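# Clear the carton out of the counter-shelf aisle

## Task

Get the carton completely outside the aisle that runs between the counter and the low shelf, disturbing nothing else as far as possible. Finish with the gripper open and the robot backed away from the carton. The robot must end upright and not leaning, or the task fails. If the carton only stays out of the aisle because the robot is still holding or blocking it, the task is not done.

## Robot and tools

Robot: a Hello Robot Stretch 3 with a two-wheeled base (0.33 m long, 0.34 m wide), a lift on a vertical mast, and one telescoping arm that reaches out to the robot's RIGHT side. The base drives only forward/back or turns in place; it cannot slide sideways, so the gripper is moved forward or back by driving. Turns pivot about the point between the drive wheels, 0.05 m behind the front edge. With the arm in and the wrist folded, a turn sweeps a 0.28 m radius circle; an unfolded level wrist reaches outside that circle. Cameras: head_camera and nav_camera on the head (aimed together by head_pan_rad and head_tilt_rad) and wrist_camera on the gripper.

Frames: the base frame has its origin on the floor midway between the drive wheels, x forward, y to the left, z up. hand_pose is reported in this frame, located where the closed fingertips meet. The odometry frame is the base frame as it was when the scene began; heading is positive to the left, between -3.142 and 3.142.

execute_actions takes "actions", a list run in order (an empty list just reports state and images). Each action may have "robot" (a command), "steps" (1 to 450 control steps at 30 per second, default 1) and "until" (ends the action early once all its conditions hold). {"steps": n} alone is a wait. A command holds "base", "joints", "contact_limits", or a mix. "base" takes exactly one key: translate_m, a straight drive offset in metres from the current base position (positive forward, magnitude at most 1), or rotate_rad, an in-place turn offset in radians (positive counter-clockwise seen from above, magnitude at most 3.2). "joints" takes absolute targets, by name, for a single arm: lift_m 0 to 1.1 (arm height); arm_m 0 to 0.52 (extension); wrist_yaw_rad -1.345 to 4.42 (0 along the arm, positive swings toward the front, 3.0 folds it over the base); wrist_pitch_rad -1.57 to 0.451 (0 level, negative tips fingers down); wrist_roll_rad -2.911 to 2.911; gripper_m -0.089 to 0.179 (larger is wider; the real fingertip gap is 0.007 smaller near closed and 0.025 smaller wide open, zero below 0.007); head_pan_rad -3.953 to 1.73 (0 forward, positive left, -1.57 looks along the arm); head_tilt_rad -1.53 to 0.419 (negative looks down). Unnamed joints keep their current targets. "contact_limits": {"arm_m": effort percent 1 to 100} makes an arm move halt when its motor effort reaches that level; lower is gentler, too low halts instantly; it lasts until the next arm_m command. "robot" may instead be a list of up to 8 commands or {"pause_s": seconds up to 15} entries executed in sequence, or {"stop": true} to brake everything and clear the queue. Any new command takes effect immediately and discards the rest of an older queue. An out-of-range value rejects the whole call.

To wait for everything to settle use "until": {"robot": {"status": "ended"}} with steps 450. Other conditions compare a field to a value, e.g. {"lift_m": [">", 0.3]} or a status word or ["!=", "moving"]; numbers compare as printed (joints to 3 decimals, base to 4). {"any": {"status": "ended"}} triggers when any one motion or the queue finishes.

zoom_image: "camera" (head_camera, nav_camera or wrist_camera) and "region" [x0, y0, x1, y1] in pixels of that camera's latest image, top-left origin, at most 504 by 504. finished_scene: "scene" number; ends the scene irreversibly and reports success, so call it only once all motion has ended.

Speed: full base speed (0.30 m/s, 1.9 rad/s) needs lift_m under 0.30, arm_m under 0.03 and wrist_yaw_rad over 2.54; otherwise 0.10 m/s and 0.63 rad/s.

Gripping: command gripper_m smaller than the object width to grasp (smaller squeezes harder); to let go, open to at least 0.02 above where the pads made contact. Readings and "done" do not prove a grasp. Over-squeezing triggers a stall guard that weakens the grip.

Wrist safety: fold or unfold the wrist only with lift_m 0.32 to 0.95, wrist_pitch_rad -0.4 and roll near 0; once folded the lift may drop to 0.25. With yaw below -0.4 keep pitch at -0.5 or lower.

Results: base_status and joint_status per joint read moving, done, off_target (held away from goal, still pushing), contact_stop (lift or arm pushed firmly and went slack), time_out, stopped, not_commanded or torque_fault (wrist servo overheated, limp 10 s). The base bracket shows distance moved versus goal. joint_goals, measured_speeds, motor_effort (percent, peak in brackets, noisy and biased), refusals/queue/queue_left, refused:/dropped:/replaced: lines, and on_its_own (goals changed by the robot, slack or off joints, base_tilt lean warnings) are reported. lidar_m lists 12 distances in 30-degree sectors starting straight ahead and going counter-clockwise, in a plane 0.17 m up. wrist_depth_mm and head_depth_mm are 7x7 grids of median depths in mm.

Avoid: pushing on rigid things with the gripper higher than about 0.45 m (tipping), pushing again after a contact_stop, driving while holding or pressing something immovable, and snagging furniture, especially in reverse. If tilted, undo the last move in small steps, pull the gripper free, and lower lift_m to about 0.2. Drops, slams, hard hits and strong pushes are penalised, and loose objects may occasionally be nudged by outside forces.

Each tool is called after "Emit:" as name(argument=value, ...), one argument or row to a line, values as JSON.

## Session

Emit:
execute_actions(
  actions=[],
)

Scene clock: 0.00 s.
robot.base_odometry: x=+0.000 y=+0.000 heading=+0.000 (m, m, rad; robot's odometry frame)
robot.turned_by_wheels: +0.000 (rad since the last result)
robot.turned_by_imu: +0.000 (rad since the last result)
robot.base_tilt: forward=-1.4 right=-0.3 (deg)
robot.lidar_m: 0.76 1.25 0.96 0.97 1.33 1.73 1.50 2.13 2.08 0.94 0.73 0.66
robot.head_depth_mm: 1834 2736 2789 2794 2786 2564 2040 / 1821 2712 2955 2985 3018 2358 2066 / 1797 2680 3134 3148 3188 2590 1131 / 1780 2622 3236 3193 3091 2925 1142 / 1765 2539 2619 2594 2566 2486 1152 / 1751 2287 2315 2284 2257 2228 1164 / 1734 2047 2024 1994 2010 1943 1178
robot.base_status: not_commanded
robot.joint_positions: lift_m=+0.546 arm_m=+0.000 wrist_yaw_rad=+2.816 wrist_pitch_rad=-0.326 wrist_roll_rad=-0.003 gripper_m=+0.037 head_pan_rad=+0.004 head_tilt_rad=-0.013
robot.joint_goals: lift_m=+0.546 arm_m=+0.000 wrist_yaw_rad=+2.816 wrist_pitch_rad=-0.326 wrist_roll_rad=-0.003 gripper_m=+0.037 head_pan_rad=+0.004 head_tilt_rad=-0.013
robot.joint_status: lift_m=not_commanded arm_m=not_commanded wrist_yaw_rad=not_commanded wrist_pitch_rad=not_commanded wrist_roll_rad=not_commanded gripper_m=not_commanded head_pan_rad=not_commanded head_tilt_rad=not_commanded
robot.measured_speeds: translate_m=+0.000 rotate_rad=+0.000 lift_m=+0.000 arm_m=+0.000 wrist_yaw_rad=+0.000 wrist_pitch_rad=+0.000 wrist_roll_rad=+0.000 head_pan_rad=+0.000 head_tilt_rad=+0.000
robot: refusals=0 queue=idle queue_left=0
robot.motor_effort: left_wheel=+1 right_wheel=+0 lift_m=+21 arm_m=+0 wrist_yaw_rad=+0 wrist_pitch_rad=+7 wrist_roll_rad=+0 gripper_m=+0 head_pan_rad=+0 head_tilt_rad=+2 (%)
robot.hand_pose: x=+0.0540 y=+0.0772 z=+0.5794 quat_wxyz=(+0.227, +0.706, +0.001, +0.671) (m; robot's base frame)
robot.wrist_depth_mm: - - - - - - - / - - - - - - - / - - - - - - - / - - - - - - - / - - - - - - - / 861 871 - 853 - 866 859 / 760 - 743 759 752 751 739
pictures: head_camera (sideways: a quarter turn clockwise sets it upright), nav_camera (sideways: a quarter turn counterclockwise sets it upright), wrist_camera
Images, in order (width x height): head_camera 896x504, nav_camera 672x504, wrist_camera 644x364.

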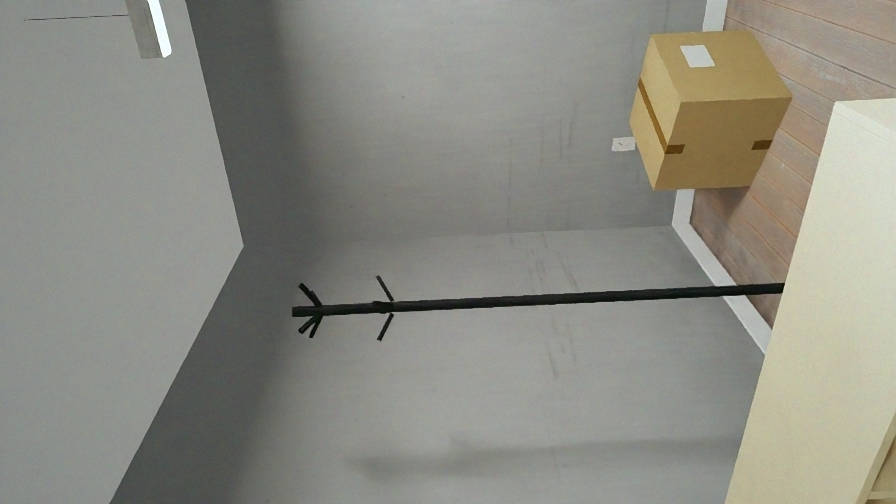

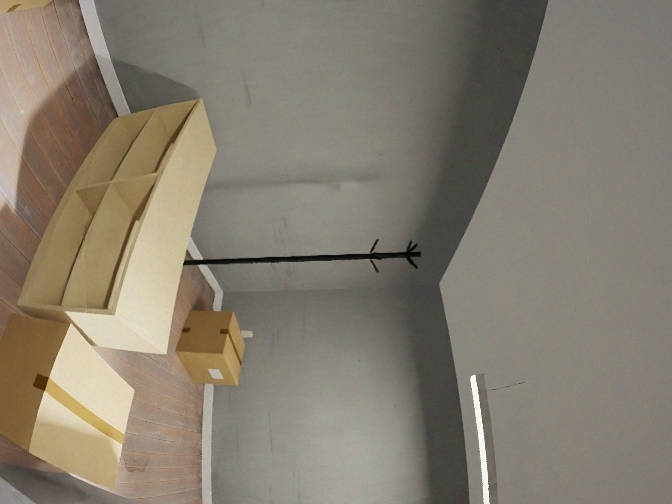

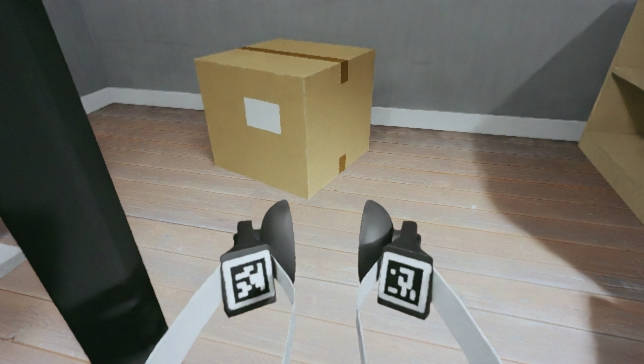

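Emit:
execute_actions(
  actions=[
    {"robot":{"joints":{"head_pan_rad":-0.6,"head_tilt_rad":-0.9,"lift_m":0.25,"wrist_yaw_rad":3.0,"wrist_pitch_rad":-0.4}},"steps":100,"until":{"robot":{"status":"ended"}}},
  ],
)

Scene clock: 6.97 s.
robot.base_odometry: x=+0.000 y=+0.000 heading=+0.000 (m, m, rad; robot's odometry frame)
robot.turned_by_wheels: +0.000 (rad since the last result)
robot.turned_by_imu: -0.001 (rad since the last result)
robot.base_tilt: forward=-1.3 right=-0.3 (deg)
robot.lidar_m: 0.76 1.25 0.97 0.97 1.33 1.73 1.49 2.14 2.08 0.93 0.73 0.66
robot.head_depth_mm: 975 725 817 1034 1344 1226 1085 / 977 860 909 1057 1343 1227 1106 / 2611 2323 1349 1454 1389 1231 1090 / 2618 2475 1332 1107 1261 1225 1089 / 2593 2485 1338 1108 1304 1226 1089 / 2590 2499 1930 1131 1326 1226 1094 / 2456 2399 1921 1161 1353 1233 1090
robot.base_status: not_commanded
robot.joint_positions: lift_m=+0.250 arm_m=+0.000 wrist_yaw_rad=+2.999 wrist_pitch_rad=-0.415 wrist_roll_rad=-0.003 gripper_m=+0.037 head_pan_rad=-0.593 head_tilt_rad=-0.889
robot.joint_goals: lift_m=+0.250 arm_m=+0.000 wrist_yaw_rad=+3.000 wrist_pitch_rad=-0.400 wrist_roll_rad=-0.003 gripper_m=+0.037 head_pan_rad=-0.600 head_tilt_rad=-0.900
robot.joint_status: lift_m=moving arm_m=not_commanded wrist_yaw_rad=moving wrist_pitch_rad=moving wrist_roll_rad=not_commanded gripper_m=not_commanded head_pan_rad=done head_tilt_rad=done
robot.measured_speeds: translate_m=+0.000 rotate_rad=+0.000 lift_m=+0.000 arm_m=+0.000 wrist_yaw_rad=+0.000 wrist_pitch_rad=+0.000 wrist_roll_rad=+0.000 head_pan_rad=+0.000 head_tilt_rad=+0.000
robot: refusals=0 queue=running queue_left=0
robot.motor_effort: left_wheel=+1(1) right_wheel=+0(0) lift_m=+18(18) arm_m=+1(0) wrist_yaw_rad=+1(2) wrist_pitch_rad=+6(7) wrist_roll_rad=+0(0) gripper_m=+1(0) head_pan_rad=-4(39) head_tilt_rad=-4(29) (%)
robot.hand_pose: x=+0.0108 y=+0.0771 z=+0.2635 quat_wxyz=(+0.195, +0.699, +0.096, +0.681) (m; robot's base frame)
robot.wrist_depth_mm: - - - - - - - / - - - - - - - / 802 - 791 780 777 771 775 / 650 634 633 634 623 621 614 / 533 531 - 539 543 520 521 / 473 - - - - 454 449 / - - - - 395 397 396
pictures: head_camera (sideways: a quarter turn clockwise sets it upright), nav_camera (sideways: a quarter turn counterclockwise sets it upright), wrist_camera
Images, in order (width x height): head_camera 896x504, nav_camera 672x504, wrist_camera 644x364.

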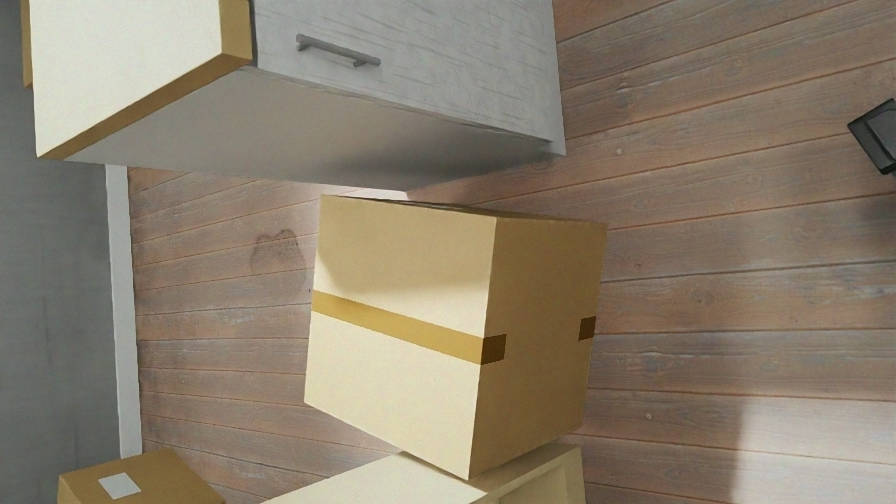

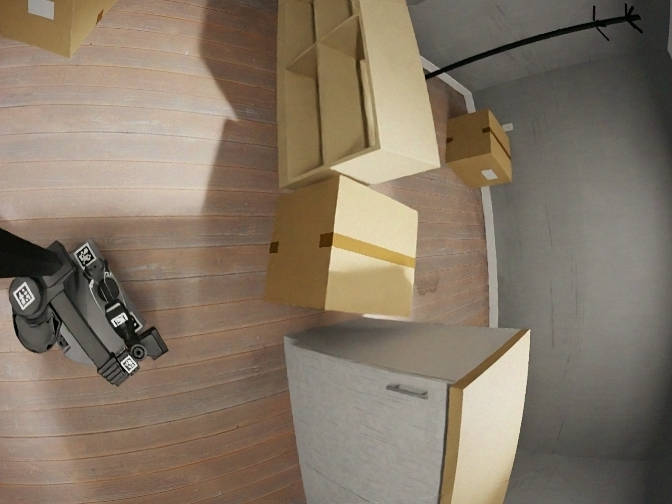

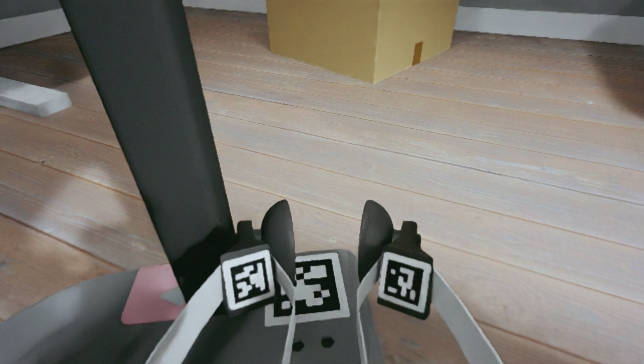

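Emit:
execute_actions(
  actions=[
    {"robot":[{"base":{"rotate_rad":-0.49},"joints":{"head_pan_rad":0,"head_tilt_rad":-1.0}},{"base":{"translate_m":0.45}}],"steps":200,"until":{"robot":{"status":"ended"}}},
  ],
)

Scene clock: 16.60 s.
robot.base_odometry: x=+0.397 y=-0.212 heading=-0.490 (m, m, rad; robot's odometry frame)
robot.turned_by_wheels: -0.490 (rad since the last result)
robot.turned_by_imu: -0.494 (rad since the last result)
robot.base_tilt: forward=-1.3 right=-0.3 (deg)
robot.lidar_m: 0.23 0.27 0.49 1.64 1.22 1.75 2.18 1.91 2.17 0.72 0.38 0.23
robot.head_depth_mm: 2307 2022 888 890 891 960 1079 / 2328 2106 1749 1114 1116 1153 1090 / 2309 2073 1759 1023 896 834 1090 / 2334 2098 1771 1023 897 850 1091 / 2321 2099 1763 1020 897 974 1082 / 2272 2085 1761 1462 898 1143 1072 / 1886 1978 1769 999 939 1148 1078
robot.base_status: done (translate_m +0.4500 of +0.4500)
robot.joint_positions: lift_m=+0.250 arm_m=+0.000 wrist_yaw_rad=+2.999 wrist_pitch_rad=-0.415 wrist_roll_rad=-0.003 gripper_m=+0.037 head_pan_rad=-0.007 head_tilt_rad=-0.989
robot.joint_goals: lift_m=+0.250 arm_m=+0.000 wrist_yaw_rad=+3.000 wrist_pitch_rad=-0.400 wrist_roll_rad=-0.003 gripper_m=+0.037 head_pan_rad=+0.000 head_tilt_rad=-1.000
robot.joint_status: lift_m=done arm_m=not_commanded wrist_yaw_rad=done wrist_pitch_rad=done wrist_roll_rad=not_commanded gripper_m=not_commanded head_pan_rad=done head_tilt_rad=done
robot.measured_speeds: translate_m=+0.000 rotate_rad=+0.000 lift_m=+0.000 arm_m=+0.000 wrist_yaw_rad=+0.000 wrist_pitch_rad=+0.000 wrist_roll_rad=+0.000 head_pan_rad=+0.000 head_tilt_rad=+0.000
robot: refusals=0 queue=done queue_left=0
robot.motor_effort: left_wheel=+2(12) right_wheel=-2(5) lift_m=+19(21) arm_m=+0(0) wrist_yaw_rad=+0(1) wrist_pitch_rad=+7(8) wrist_roll_rad=+1(0) gripper_m=+0(0) head_pan_rad=+3(39) head_tilt_rad=-3(11) (%)
robot.hand_pose: x=+0.0106 y=+0.0771 z=+0.2634 quat_wxyz=(+0.195, +0.699, +0.097, +0.681) (m; robot's base frame)
robot.wrist_depth_mm: 882 - - - - 941 391 / 934 - - - 941 823 401 / 804 - 781 780 782 641 367 / 646 643 628 635 626 564 357 / 538 535 - 542 543 504 348 / 474 - - - - 447 340 / - - - - 396 389 336
pictures: head_camera (sideways: a quarter turn clockwise sets it upright), nav_camera (sideways: a quarter turn counterclockwise sets it upright), wrist_camera
Images, in order (width x height): head_camera 896x504, nav_camera 672x504, wrist_camera 644x364.

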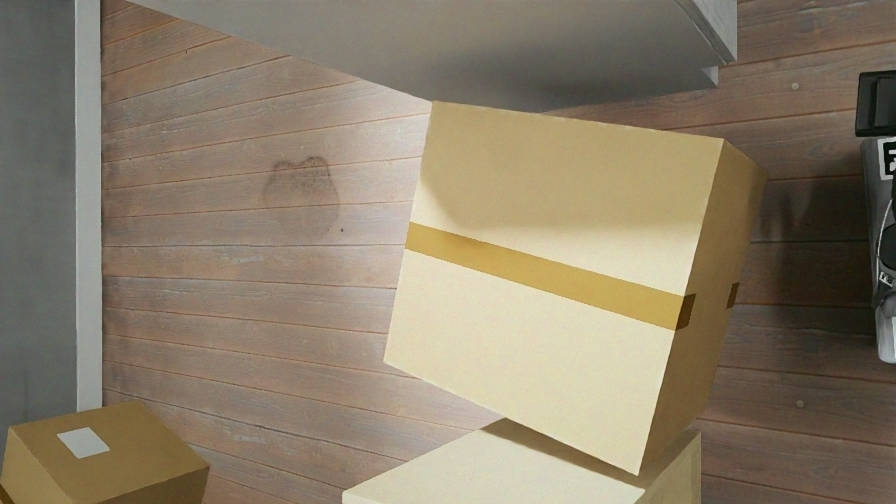

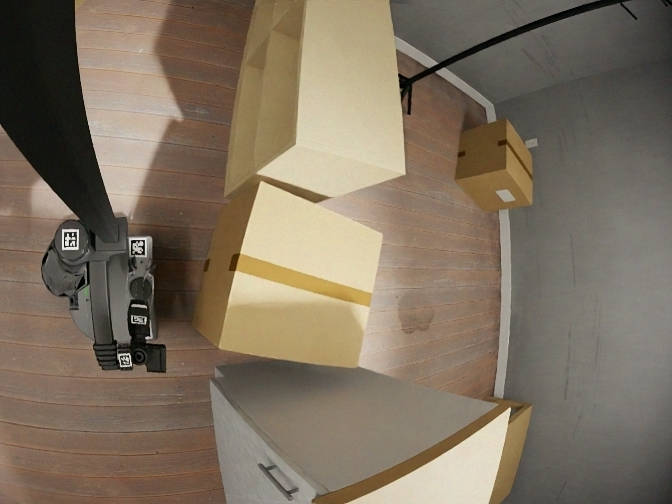

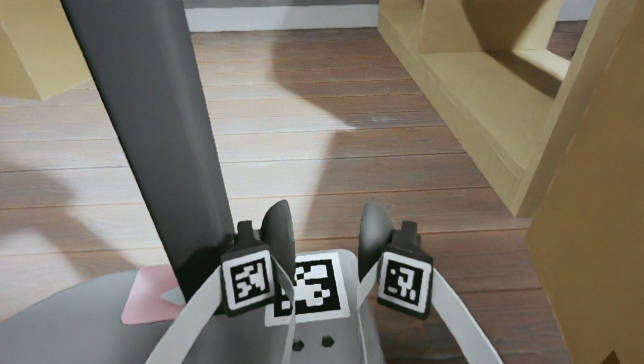

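Emit:
execute_actions(
  actions=[
    {"robot":[{"joints":{"lift_m":0.31}},{"base":{"translate_m":0.35},"joints":{"head_tilt_rad":-1.15}}],"steps":300,"until":{"robot":{"status":"ended"}}},
  ],
)

Scene clock: 24.43 s.
robot.base_odometry: x=+0.706 y=-0.376 heading=-0.489 (m, m, rad; robot's odometry frame)
robot.turned_by_wheels: +0.001 (rad since the last result)
robot.turned_by_imu: -0.306 (rad since the last result)
robot.base_tilt: forward=-1.3 right=-0.3 (deg)
robot.lidar_m: - - 0.15 0.19 1.49 1.27 1.94 2.08 2.41 2.13 0.46 -
robot.head_depth_mm: 565 523 577 647 732 1137 1077 / 597 649 733 850 1001 1167 - / 1942 1694 1097 1015 859 790 - / 1957 1739 1547 930 852 789 - / 1962 1739 1539 933 847 782 - / 1962 1726 1536 928 847 786 1102 / 1968 1723 1535 947 851 789 1072
robot.base_status: off_target (translate_m +0.3497 of +0.3500)
robot.joint_positions: lift_m=+0.310 arm_m=+0.000 wrist_yaw_rad=+3.004 wrist_pitch_rad=-0.415 wrist_roll_rad=-0.003 gripper_m=+0.037 head_pan_rad=-0.007 head_tilt_rad=-1.137
robot.joint_goals: lift_m=+0.310 arm_m=+0.000 wrist_yaw_rad=+3.000 wrist_pitch_rad=-0.400 wrist_roll_rad=-0.003 gripper_m=+0.037 head_pan_rad=+0.000 head_tilt_rad=-1.150
robot.joint_status: lift_m=done arm_m=not_commanded wrist_yaw_rad=done wrist_pitch_rad=done wrist_roll_rad=not_commanded gripper_m=not_commanded head_pan_rad=done head_tilt_rad=done
robot.measured_speeds: translate_m=+0.000 rotate_rad=+0.000 lift_m=+0.000 arm_m=+0.000 wrist_yaw_rad=+0.000 wrist_pitch_rad=+0.000 wrist_roll_rad=+0.000 head_pan_rad=+0.000 head_tilt_rad=+0.000
robot: refusals=0 queue=done queue_left=0
robot.on_its_own: left_wheel is at rest, and its effort (+64) is outside its rest range (-18 to +18); right_wheel is at rest, and its effort (+20) is outside its rest range (-18 to +18)
robot.motor_effort: left_wheel=+64(73) right_wheel=+20(33) lift_m=+21(22) arm_m=+0(0) wrist_yaw_rad=-4(3) wrist_pitch_rad=+8(7) wrist_roll_rad=+1(0) gripper_m=+1(2) head_pan_rad=+4(3) head_tilt_rad=-4(13) (%)
robot.hand_pose: x=+0.0096 y=+0.0772 z=+0.3232 quat_wxyz=(+0.193, +0.699, +0.098, +0.682) (m; robot's base frame)
robot.wrist_depth_mm: - - - 397 142 93 82 / - - - 432 146 86 64 / 925 890 907 470 150 88 62 / 754 741 738 576 157 89 63 / 620 607 - 566 135 91 64 / 528 526 - 518 - 93 65 / 468 - - - 187 90 66
pictures: head_camera (sideways: a quarter turn clockwise sets it upright), nav_camera (sideways: a quarter turn counterclockwise sets it upright), wrist_camera
Images, in order (width x height): head_camera 896x504, nav_camera 672x504, wrist_camera 644x364.

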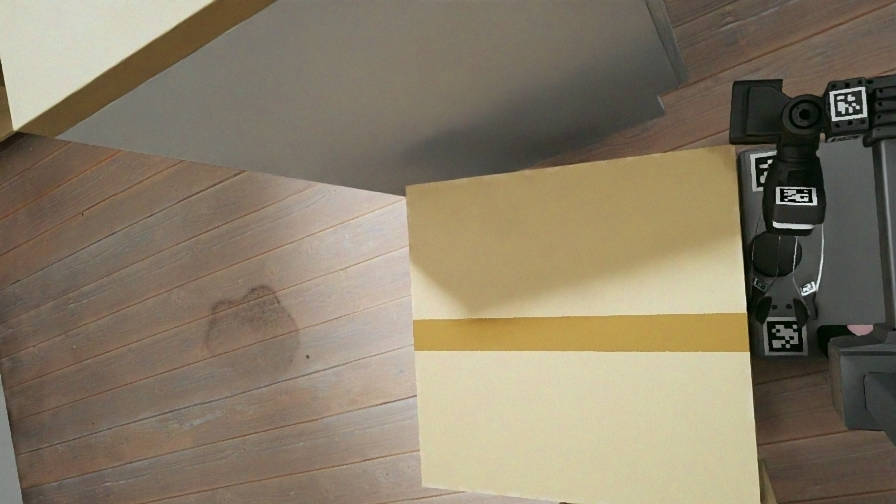

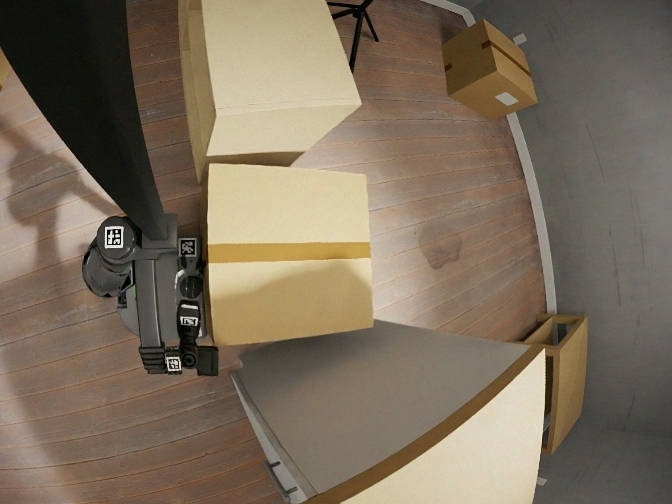

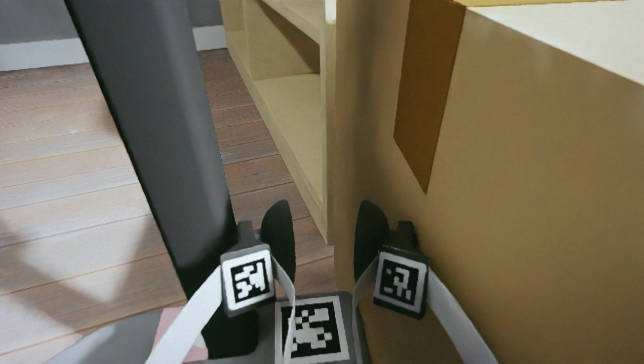

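Emit:
execute_actions(
  actions=[
    {"robot":[{"base":{"rotate_rad":0.4}},{"base":{"translate_m":0.08}},{"base":{"rotate_rad":0.2}}],"steps":300,"until":{"robot":{"status":"ended"}}},
  ],
)

Scene clock: 32.53 s.
robot.base_odometry: x=+0.785 y=-0.384 heading=+0.111 (m, m, rad; robot's odometry frame)
robot.turned_by_wheels: +0.600 (rad since the last result)
robot.turned_by_imu: +0.111 (rad since the last result)
robot.base_tilt: forward=-1.4 right=-0.3 (deg)
robot.lidar_m: - - 0.15 0.38 1.36 1.26 1.92 2.07 2.27 0.37 0.32 -
robot.head_depth_mm: 593 617 665 717 781 1126 1072 / 1969 1676 878 978 1100 1163 - / 1975 1739 1538 936 851 789 - / 1965 1725 1542 934 847 796 - / 1963 1722 1541 933 847 796 - / 1932 1731 1540 928 848 797 1096 / 1960 1713 1540 1368 860 803 1072
robot.base_status: off_target (rotate_rad +0.1992 of +0.2000)
robot.joint_positions: lift_m=+0.310 arm_m=+0.000 wrist_yaw_rad=+3.002 wrist_pitch_rad=-0.415 wrist_roll_rad=-0.003 gripper_m=+0.037 head_pan_rad=-0.007 head_tilt_rad=-1.137
robot.joint_goals: lift_m=+0.310 arm_m=+0.000 wrist_yaw_rad=+3.000 wrist_pitch_rad=-0.400 wrist_roll_rad=-0.003 gripper_m=+0.037 head_pan_rad=+0.000 head_tilt_rad=-1.150
robot.joint_status: lift_m=done arm_m=not_commanded wrist_yaw_rad=done wrist_pitch_rad=done wrist_roll_rad=not_commanded gripper_m=not_commanded head_pan_rad=done head_tilt_rad=done
robot.measured_speeds: translate_m=+0.000 rotate_rad=+0.000 lift_m=+0.000 arm_m=+0.000 wrist_yaw_rad=+0.000 wrist_pitch_rad=+0.000 wrist_roll_rad=+0.000 head_pan_rad=+0.000 head_tilt_rad=+0.000
robot: refusals=0 queue=done queue_left=0
robot.on_its_own: right_wheel is at rest, and its effort (+24) is outside its rest range (-18 to +18)
robot.motor_effort: left_wheel=+0(69) right_wheel=+24(28) lift_m=+22(22) arm_m=+0(0) wrist_yaw_rad=-1(4) wrist_pitch_rad=+7(7) wrist_roll_rad=+1(1) gripper_m=+0(2) head_pan_rad=+4(4) head_tilt_rad=-4(4) (%)
robot.hand_pose: x=+0.0101 y=+0.0772 z=+0.3232 quat_wxyz=(+0.194, +0.699, +0.098, +0.681) (m; robot's base frame)
robot.wrist_depth_mm: - - - 931 236 119 89 / - - - - 237 119 81 / 918 - 908 821 239 121 81 / 742 737 719 669 241 121 81 / 618 616 - 600 190 122 81 / 528 527 - 537 - 123 82 / 470 - - - 250 115 82
pictures: head_camera (sideways: a quarter turn clockwise sets it upright), nav_camera (sideways: a quarter turn counterclockwise sets it upright), wrist_camera
Images, in order (width x height): head_camera 896x504, nav_camera 672x504, wrist_camera 644x364.

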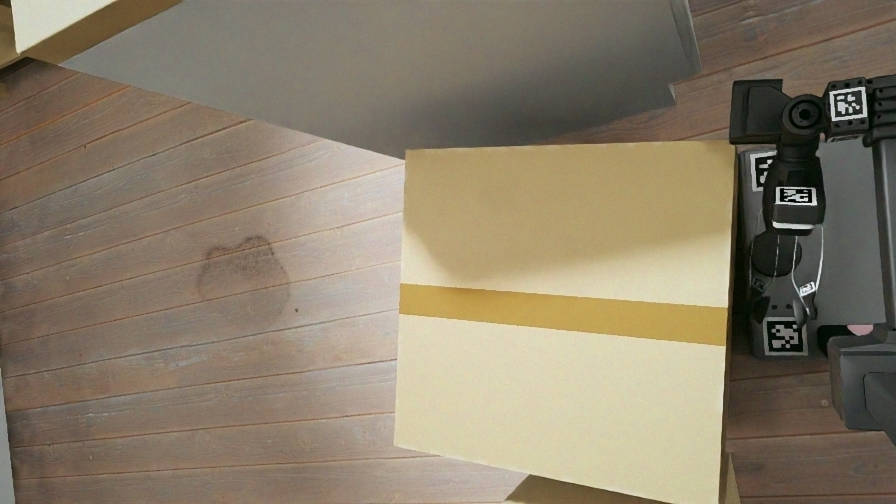

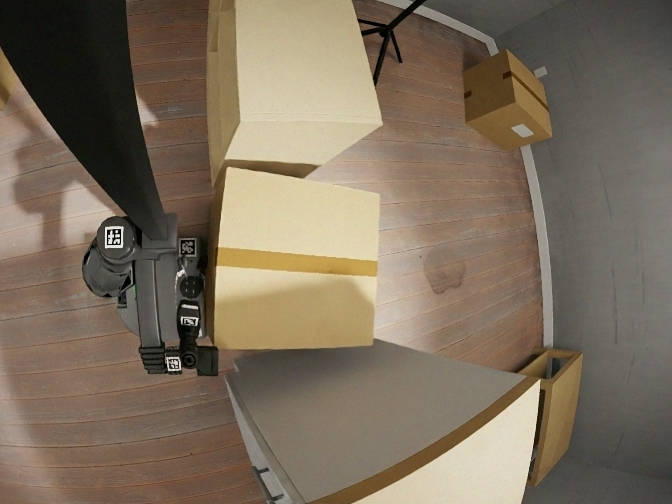

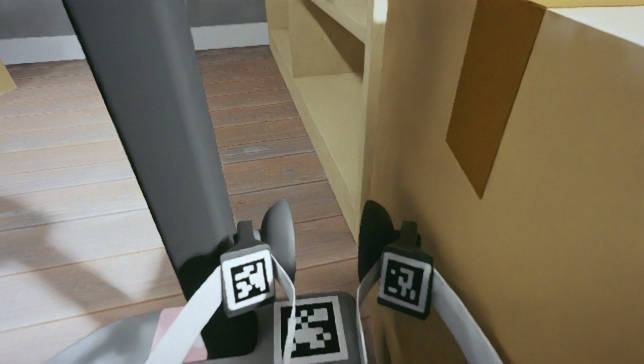

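Emit:
execute_actions(
  actions=[
    {"robot":[{"base":{"translate_m":0.2}}],"steps":300,"until":{"robot":{"status":"ended"}}},
  ],
)

Scene clock: 39.03 s.
robot.base_odometry: x=+0.984 y=-0.361 heading=+0.112 (m, m, rad; robot's odometry frame)
robot.turned_by_wheels: +0.002 (rad since the last result)
robot.turned_by_imu: -0.109 (rad since the last result)
robot.base_tilt: forward=-1.3 right=-0.3 (deg)
robot.lidar_m: - - 0.15 0.19 1.49 1.28 1.94 2.09 2.41 2.13 0.40 -
robot.head_depth_mm: 565 525 578 647 729 1136 1075 / 597 653 737 851 1000 1160 - / 1947 1697 1094 1015 862 790 - / 1977 1719 1537 931 848 788 - / 1964 1731 1541 928 847 785 - / 1958 1724 1536 933 847 786 1098 / 1965 1726 1543 945 847 787 1076
robot.base_status: off_target (translate_m +0.1997 of +0.2000)
robot.joint_positions: lift_m=+0.310 arm_m=+0.000 wrist_yaw_rad=+3.004 wrist_pitch_rad=-0.415 wrist_roll_rad=-0.003 gripper_m=+0.037 head_pan_rad=-0.007 head_tilt_rad=-1.138
robot.joint_goals: lift_m=+0.310 arm_m=+0.000 wrist_yaw_rad=+3.000 wrist_pitch_rad=-0.400 wrist_roll_rad=-0.003 gripper_m=+0.037 head_pan_rad=+0.000 head_tilt_rad=-1.150
robot.joint_status: lift_m=done arm_m=not_commanded wrist_yaw_rad=done wrist_pitch_rad=done wrist_roll_rad=not_commanded gripper_m=not_commanded head_pan_rad=done head_tilt_rad=done
robot.measured_speeds: translate_m=+0.000 rotate_rad=+0.000 lift_m=+0.000 arm_m=+0.000 wrist_yaw_rad=+0.000 wrist_pitch_rad=+0.000 wrist_roll_rad=+0.000 head_pan_rad=+0.000 head_tilt_rad=+0.000
robot: refusals=0 queue=done queue_left=0
robot.on_its_own: left_wheel is at rest, and its effort (+64) is outside its rest range (-18 to +18); right_wheel is at rest, and its effort (+20) is outside its rest range (-18 to +18)
robot.motor_effort: left_wheel=+64(72) right_wheel=+20(25) lift_m=+22(22) arm_m=+0(0) wrist_yaw_rad=-4(4) wrist_pitch_rad=+7(7) wrist_roll_rad=+0(0) gripper_m=+2(1) head_pan_rad=+5(4) head_tilt_rad=-4(5) (%)
robot.hand_pose: x=+0.0096 y=+0.0772 z=+0.3232 quat_wxyz=(+0.193, +0.699, +0.098, +0.682) (m; robot's base frame)
robot.wrist_depth_mm: - - - 394 141 93 82 / - - - 427 146 86 64 / 926 904 916 462 150 88 62 / 743 739 728 514 156 90 63 / 613 613 - 569 134 91 64 / 531 535 - 522 - 93 65 / 467 - - - 187 90 66
pictures: head_camera (sideways: a quarter turn clockwise sets it upright), nav_camera (sideways: a quarter turn counterclockwise sets it upright), wrist_camera
Images, in order (width x height): head_camera 896x504, nav_camera 672x504, wrist_camera 644x364.

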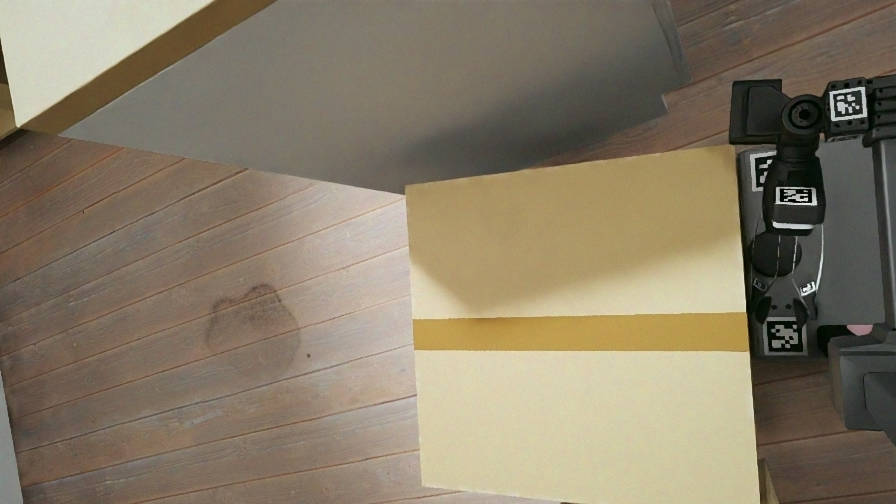

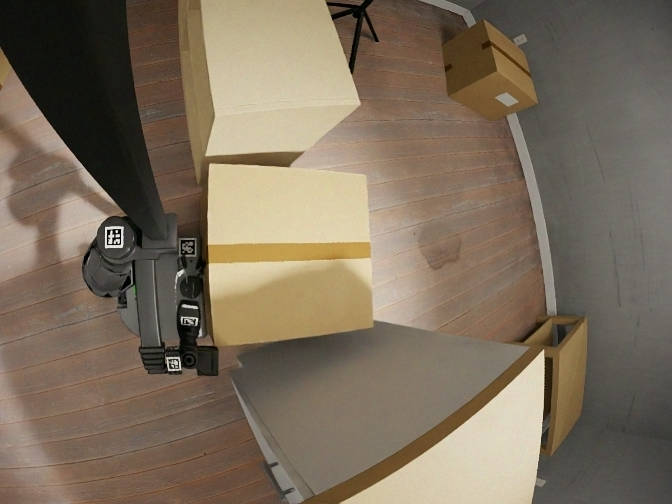

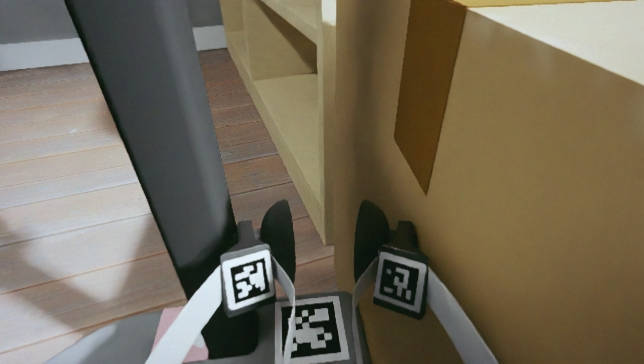

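Emit:
execute_actions(
  actions=[
    {"robot":[{"base":{"translate_m":-0.1},"joints":{"lift_m":0.28}},{"base":{"rotate_rad":0.936}},{"base":{"translate_m":-0.38}},{"base":{"rotate_rad":-0.586}},{"base":{"translate_m":0.3},"joints":{"lift_m":0.31}},{"base":{"translate_m":0.17}}],"steps":450,"until":{"robot":{"status":"ended"}}},
  ],
)

Scene clock: 60.63 s.
robot.base_odometry: x=+1.115 y=-0.492 heading=+0.462 (m, m, rad; robot's odometry frame)
robot.turned_by_wheels: +0.349 (rad since the last result)
robot.turned_by_imu: +0.099 (rad since the last result)
robot.base_tilt: forward=-0.9 right=+0.4 (deg)
robot.lidar_m: 0.21 0.15 0.15 0.21 1.46 1.43 1.99 2.01 2.08 0.28 0.15 0.15
robot.head_depth_mm: 563 495 440 398 362 332 1073 / 563 494 441 397 371 381 - / 561 493 454 475 577 720 - / 1852 599 773 1096 1231 1181 - / 1949 1706 1533 946 861 788 - / 1960 1725 1534 928 850 788 1100 / 1948 1718 1537 930 848 787 1077
robot.base_status: moving (translate_m +0.1698 of +0.1700)
robot.joint_positions: lift_m=+0.310 arm_m=+0.000 wrist_yaw_rad=+3.007 wrist_pitch_rad=-0.416 wrist_roll_rad=-0.003 gripper_m=+0.037 head_pan_rad=-0.006 head_tilt_rad=-1.139
robot.joint_goals: lift_m=+0.310 arm_m=+0.000 wrist_yaw_rad=+3.000 wrist_pitch_rad=-0.400 wrist_roll_rad=-0.003 gripper_m=+0.037 head_pan_rad=+0.000 head_tilt_rad=-1.150
robot.joint_status: lift_m=done arm_m=not_commanded wrist_yaw_rad=done wrist_pitch_rad=done wrist_roll_rad=not_commanded gripper_m=not_commanded head_pan_rad=done head_tilt_rad=done
robot.measured_speeds: translate_m=+0.000 rotate_rad=+0.000 lift_m=+0.000 arm_m=+0.000 wrist_yaw_rad=+0.000 wrist_pitch_rad=+0.000 wrist_roll_rad=+0.000 head_pan_rad=+0.000 head_tilt_rad=+0.000
robot: refusals=0 queue=running queue_left=0
robot.motor_effort: left_wheel=+36(64) right_wheel=+19(23) lift_m=+20(26) arm_m=+0(1) wrist_yaw_rad=-6(47) wrist_pitch_rad=+8(8) wrist_roll_rad=+0(1) gripper_m=+1(2) head_pan_rad=+4(4) head_tilt_rad=-3(4) (%)
robot.hand_pose: x=+0.0089 y=+0.0773 z=+0.3232 quat_wxyz=(+0.192, +0.699, +0.100, +0.682) (m; robot's base frame)
robot.wrist_depth_mm: - - - 568 148 97 99 / - - - 620 151 104 106 / 925 893 901 685 155 115 117 / 749 744 731 673 159 128 131 / 620 611 - 586 146 145 149 / 529 527 - 518 - 167 172 / 471 - - - 202 196 204
pictures: head_camera (sideways: a quarter turn clockwise sets it upright), nav_camera (sideways: a quarter turn counterclockwise sets it upright), wrist_camera
Images, in order (width x height): head_camera 896x504, nav_camera 672x504, wrist_camera 644x364.

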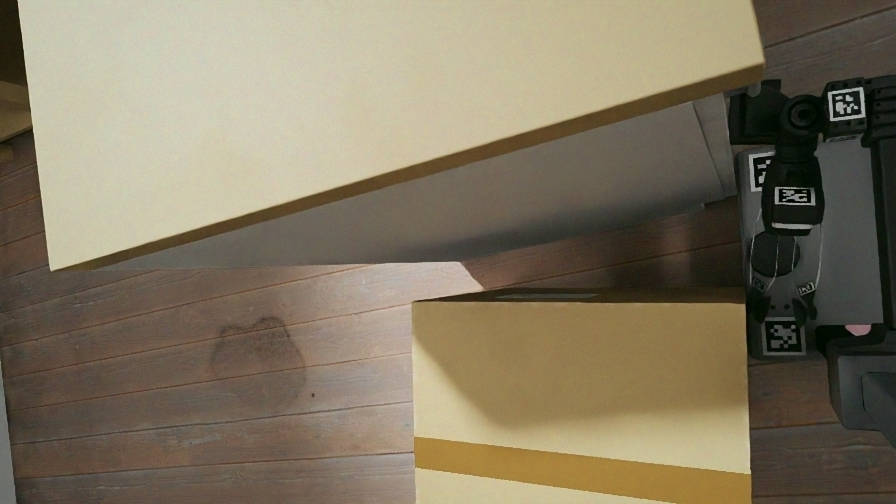

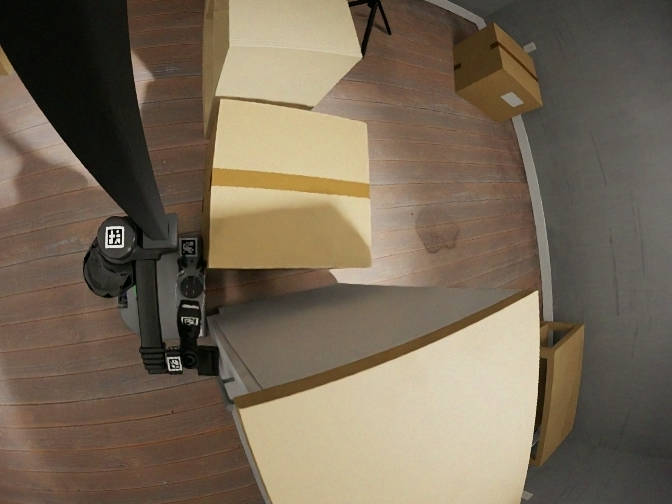

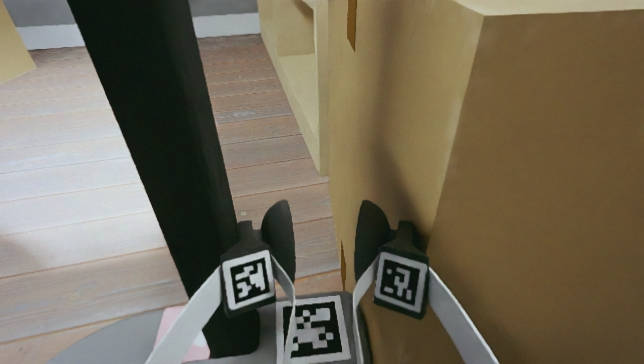

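Emit:
execute_actions(
  actions=[
    {"robot":[{"base":{"translate_m":-0.3},"joints":{"lift_m":0.25}},{"base":{"rotate_rad":1.77},"joints":{"head_pan_rad":-1.57}},{"base":{"translate_m":0.06}},{"joints":{"arm_m":0.3},"contact_limits":{"arm_m":100}}],"steps":450,"until":{"robot":{"status":"ended"}}},
  ],
)

Scene clock: 78.47 s.
robot.base_odometry: x=+0.810 y=-0.579 heading=+2.231 (m, m, rad; robot's odometry frame)
robot.turned_by_wheels: +1.770 (rad since the last result)
robot.turned_by_imu: +1.684 (rad since the last result)
robot.base_tilt: forward=-1.3 right=-0.4 (deg)
robot.lidar_m: 1.73 1.19 1.68 1.71 2.13 2.08 1.54 0.50 0.39 0.50 0.50 0.64
robot.head_depth_mm: 563 502 521 753 1236 1162 1090 / 597 616 652 782 1233 1181 - / 1858 987 1080 1073 1256 - - / 1967 1718 1064 974 1269 - - / 1947 1720 1035 1020 1263 1172 1073 / 1968 1720 1031 977 1255 1163 1078 / 1955 1733 1027 971 1255 1159 1078
robot.base_status: done (translate_m +0.0600 of +0.0600)
robot.joint_positions: lift_m=+0.250 arm_m=+0.297 wrist_yaw_rad=+3.051 wrist_pitch_rad=-0.416 wrist_roll_rad=-0.003 gripper_m=+0.037 head_pan_rad=-1.566 head_tilt_rad=-1.139
robot.joint_goals: lift_m=+0.250 arm_m=+0.300 wrist_yaw_rad=+3.000 wrist_pitch_rad=-0.400 wrist_roll_rad=-0.003 gripper_m=+0.037 head_pan_rad=-1.570 head_tilt_rad=-1.150
robot.joint_status: lift_m=done arm_m=done wrist_yaw_rad=done wrist_pitch_rad=done wrist_roll_rad=not_commanded gripper_m=not_commanded head_pan_rad=done head_tilt_rad=done
robot.measured_speeds: translate_m=+0.000 rotate_rad=+0.000 lift_m=+0.000 arm_m=+0.000 wrist_yaw_rad=+0.000 wrist_pitch_rad=+0.000 wrist_roll_rad=+0.000 head_pan_rad=+0.000 head_tilt_rad=+0.000
robot: refusals=0 queue=done queue_left=0
robot.on_its_own: arm_m is at rest, and its effort (+30) is outside its rest range (-14 to +14); wrist_yaw_rad is at rest, and its effort (-46) is outside its rest range (-12 to +12)
robot.motor_effort: left_wheel=+0(36) right_wheel=+6(20) lift_m=+19(32) arm_m=+30(58) wrist_yaw_rad=-46(53) wrist_pitch_rad=+8(8) wrist_roll_rad=+1(0) gripper_m=+0(1) head_pan_rad=-2(52) head_tilt_rad=-4(3) (%)
robot.contact_limits: arm_m 53 (drawing in: default 23, maximum 38; extending or still: default 33, maximum 53)
robot.hand_pose: x=-0.0010 y=-0.2186 z=+0.2631 quat_wxyz=(+0.177, +0.696, +0.115, +0.686) (m; robot's base frame)
robot.wrist_depth_mm: - - - - - - - / - - - - - - - / 806 842 - 777 778 773 776 / 641 - - - 630 620 620 / 537 - - - 541 519 520 / 458 - - - - 448 450 / 401 - - - 398 394 392
pictures: head_camera (sideways: a quarter turn clockwise sets it upright), nav_camera (sideways: a quarter turn counterclockwise sets it upright), wrist_camera
Images, in order (width x height): head_camera 896x504, nav_camera 672x504, wrist_camera 644x364.

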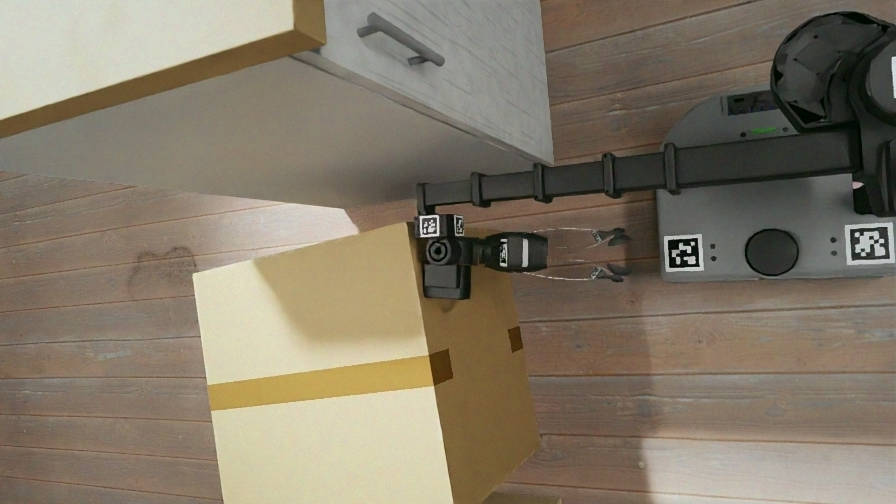

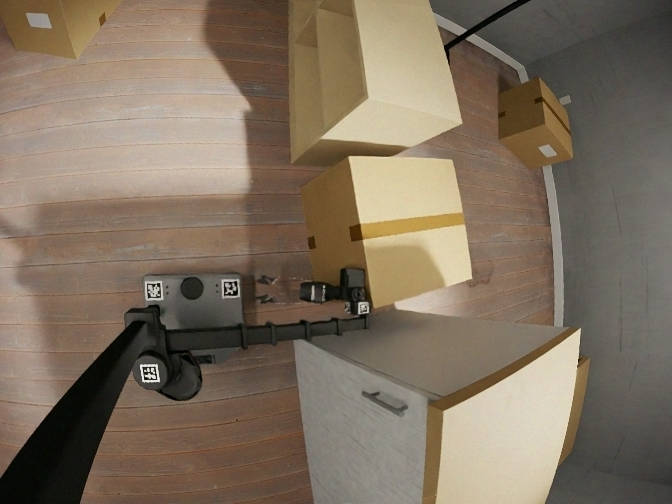

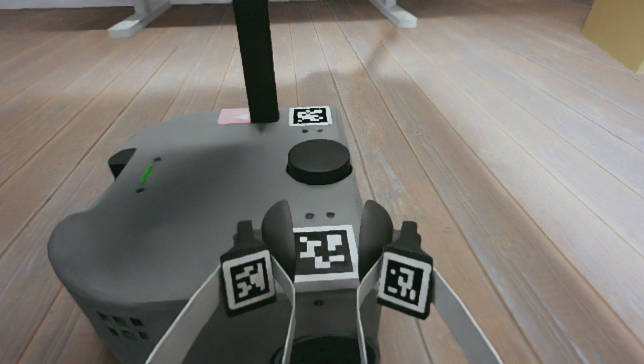

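Emit:
execute_actions(
  actions=[
    {"robot":[{"joints":{"arm_m":0.2}},{"base":{"translate_m":0.2}},{"joints":{"arm_m":0.52},"contact_limits":{"arm_m":100}}],"steps":450,"until":{"robot":{"status":"ended"}}},
  ],
)

Scene clock: 89.43 s.
robot.base_odometry: x=+0.687 y=-0.421 heading=+2.232 (m, m, rad; robot's odometry frame)
robot.turned_by_wheels: +0.001 (rad since the last result)
robot.turned_by_imu: +0.104 (rad since the last result)
robot.base_tilt: forward=-1.3 right=-0.3 (deg)
robot.lidar_m: 1.54 1.00 1.63 1.63 2.18 2.26 1.06 0.53 0.61 0.67 0.50 0.96
robot.head_depth_mm: 1959 1731 1190 1175 1228 1166 1094 / 1956 1176 1467 1394 1269 1189 - / 1964 1159 1062 1341 1267 - - / 1959 1157 1084 1376 1266 - - / 1964 1177 1108 1376 1264 1164 1079 / 1962 1731 1063 1115 1256 1163 1075 / 1881 902 818 1015 1242 1163 1073
robot.base_status: done (translate_m +0.2000 of +0.2000)
robot.joint_positions: lift_m=+0.250 arm_m=+0.517 wrist_yaw_rad=+3.191 wrist_pitch_rad=-0.406 wrist_roll_rad=-0.003 gripper_m=+0.037 head_pan_rad=-1.566 head_tilt_rad=-1.139
robot.joint_goals: lift_m=+0.250 arm_m=+0.520 wrist_yaw_rad=+3.168 wrist_pitch_rad=-0.400 wrist_roll_rad=-0.003 gripper_m=+0.037 head_pan_rad=-1.570 head_tilt_rad=-1.150
robot.joint_status: lift_m=done arm_m=done wrist_yaw_rad=done wrist_pitch_rad=done wrist_roll_rad=not_commanded gripper_m=not_commanded head_pan_rad=done head_tilt_rad=done
robot.measured_speeds: translate_m=+0.000 rotate_rad=+0.000 lift_m=+0.000 arm_m=+0.000 wrist_yaw_rad=+0.000 wrist_pitch_rad=+0.000 wrist_roll_rad=+0.000 head_pan_rad=+0.000 head_tilt_rad=+0.000
robot: refusals=0 queue=done queue_left=0
robot.on_its_own: wrist_yaw_rad is held at +3.168, not at your +3.000, by its stall guard, which is still easing; arm_m is at rest, and its effort (+33) is outside its rest range (-14 to +14)
robot.motor_effort: left_wheel=+8(14) right_wheel=-9(16) lift_m=+20(30) arm_m=+33(58) wrist_yaw_rad=-20(98) wrist_pitch_rad=+3(8) wrist_roll_rad=+0(0) gripper_m=+0(1) head_pan_rad=-2(2) head_tilt_rad=-3(3) (%)
robot.contact_limits: arm_m 53 (drawing in: default 23, maximum 38; extending or still: default 33, maximum 53)
robot.hand_pose: x=-0.0325 y=-0.4364 z=+0.2655 quat_wxyz=(+0.125, +0.688, +0.160, +0.697) (m; robot's base frame)
robot.wrist_depth_mm: - - - - - - - / - - - - - - - / 823 821 - - 806 797 790 / 659 662 640 - 645 635 630 / 541 545 546 509 554 532 528 / 467 460 - 461 - 454 450 / 406 407 399 402 398 395 398
pictures: head_camera (sideways: a quarter turn clockwise sets it upright), nav_camera (sideways: a quarter turn counterclockwise sets it upright), wrist_camera
Images, in order (width x height): head_camera 896x504, nav_camera 672x504, wrist_camera 644x364.

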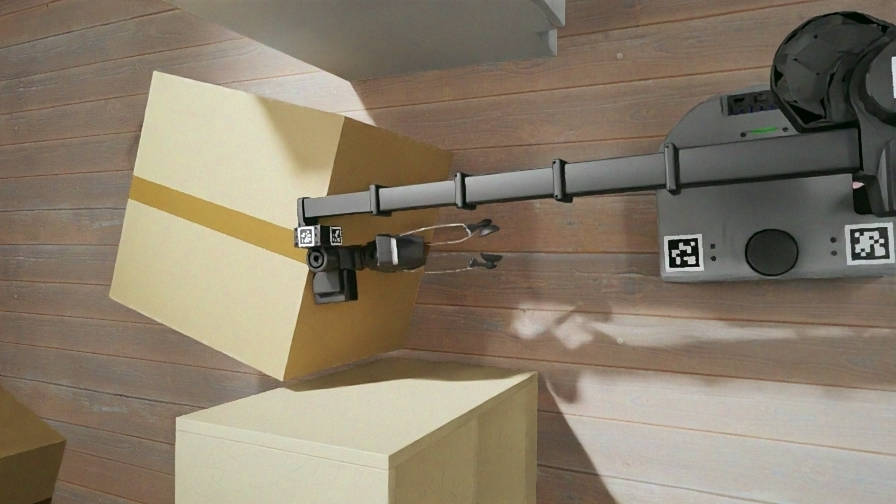

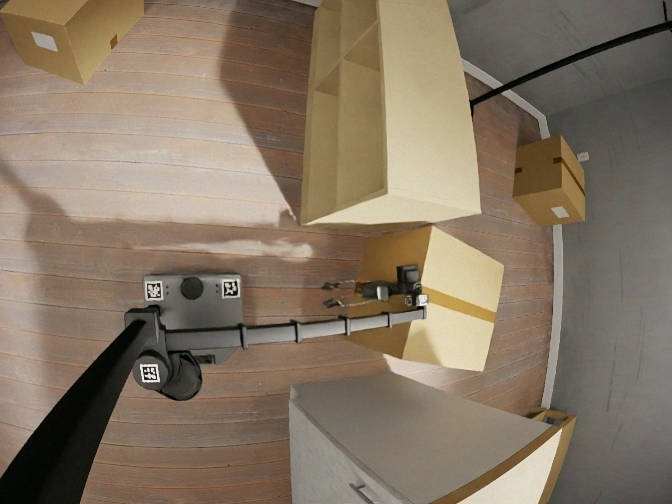

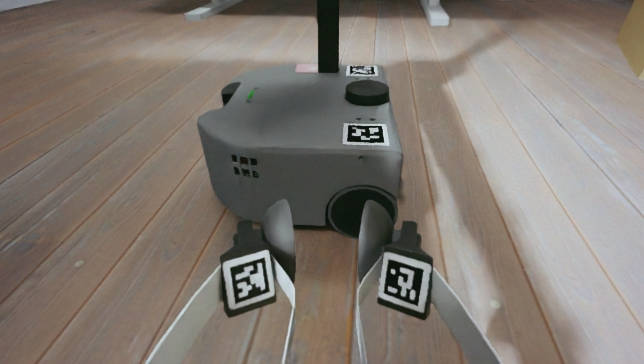

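Emit:
execute_actions(
  actions=[
    {"robot":[{"joints":{"arm_m":0,"wrist_yaw_rad":3.0}},{"base":{"translate_m":0.03}},{"base":{"rotate_rad":-1.57}},{"base":{"translate_m":0.4}},{"base":{"rotate_rad":1.57}}],"steps":450,"until":{"robot":{"status":"ended"}}},
  ],
)

Scene clock: 109.57 s.
robot.base_odometry: x=+0.984 y=-0.151 heading=+2.232 (m, m, rad; robot's odometry frame)
robot.turned_by_wheels: -0.001 (rad since the last result)
robot.turned_by_imu: +0.000 (rad since the last result)
robot.base_tilt: forward=-1.3 right=-0.3 (deg)
robot.lidar_m: 0.20 1.29 1.25 2.01 2.61 2.33 0.46 0.33 0.30 0.30 0.27 0.20
robot.head_depth_mm: 1972 1727 1472 957 1221 1160 1092 / 1950 1718 1028 931 881 1184 - / 1958 1725 1036 932 935 - - / 1941 1717 1029 932 1042 - - / 1942 1724 1541 925 1178 1162 1076 / 1823 1714 1542 909 825 843 1074 / 1597 1717 1534 724 661 624 1074
robot.base_status: done (rotate_rad +1.5699 of +1.5700)
robot.joint_positions: lift_m=+0.250 arm_m=+0.001 wrist_yaw_rad=+3.001 wrist_pitch_rad=-0.415 wrist_roll_rad=-0.003 gripper_m=+0.037 head_pan_rad=-1.566 head_tilt_rad=-1.139
robot.joint_goals: lift_m=+0.250 arm_m=+0.000 wrist_yaw_rad=+3.000 wrist_pitch_rad=-0.400 wrist_roll_rad=-0.003 gripper_m=+0.037 head_pan_rad=-1.570 head_tilt_rad=-1.150
robot.joint_status: lift_m=done arm_m=done wrist_yaw_rad=done wrist_pitch_rad=done wrist_roll_rad=not_commanded gripper_m=not_commanded head_pan_rad=done head_tilt_rad=done
robot.measured_speeds: translate_m=+0.000 rotate_rad=+0.000 lift_m=+0.000 arm_m=+0.000 wrist_yaw_rad=+0.000 wrist_pitch_rad=+0.000 wrist_roll_rad=+0.000 head_pan_rad=+0.000 head_tilt_rad=+0.000
robot: refusals=0 queue=done queue_left=0
robot.motor_effort: left_wheel=-1(26) right_wheel=+1(30) lift_m=+20(20) arm_m=-3(33) wrist_yaw_rad=-1(24) wrist_pitch_rad=+7(7) wrist_roll_rad=+0(0) gripper_m=+0(0) head_pan_rad=-2(1) head_tilt_rad=-3(4) (%)
robot.hand_pose: x=+0.0103 y=+0.0769 z=+0.2634 quat_wxyz=(+0.194, +0.699, +0.097, +0.681) (m; robot's base frame)
robot.wrist_depth_mm: - - - - - - 968 / - - - - - - - / 806 - 801 774 771 781 771 / 633 636 637 627 624 625 621 / 535 535 - 544 539 522 522 / 472 - - - - 445 446 / - - - - 394 400 393
pictures: head_camera (sideways: a quarter turn clockwise sets it upright), nav_camera (sideways: a quarter turn counterclockwise sets it upright), wrist_camera
Images, in order (width x height): head_camera 896x504, nav_camera 672x504, wrist_camera 644x364.

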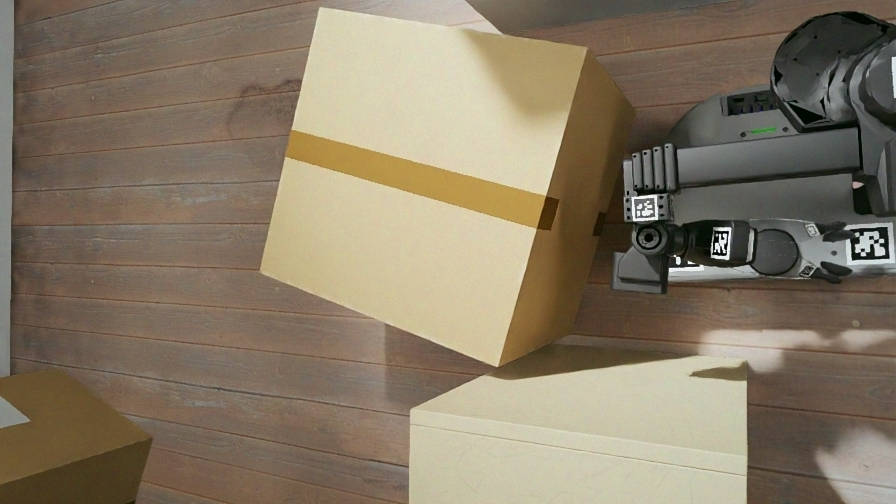

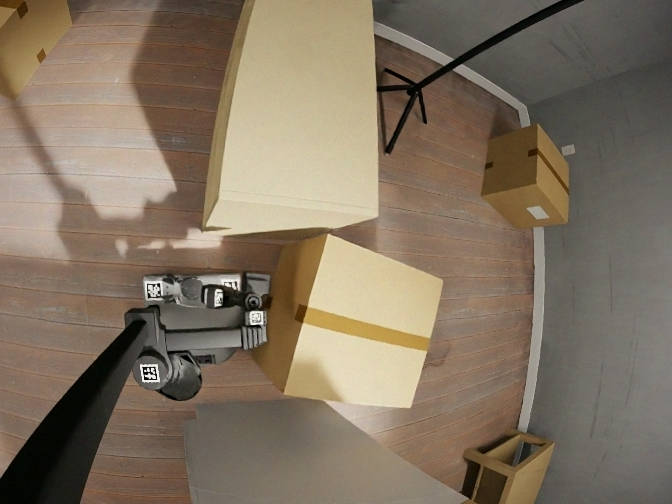

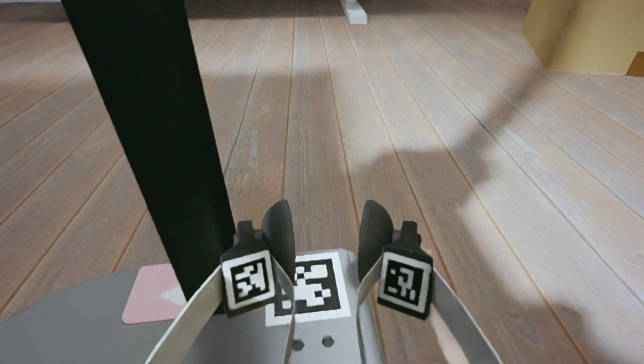

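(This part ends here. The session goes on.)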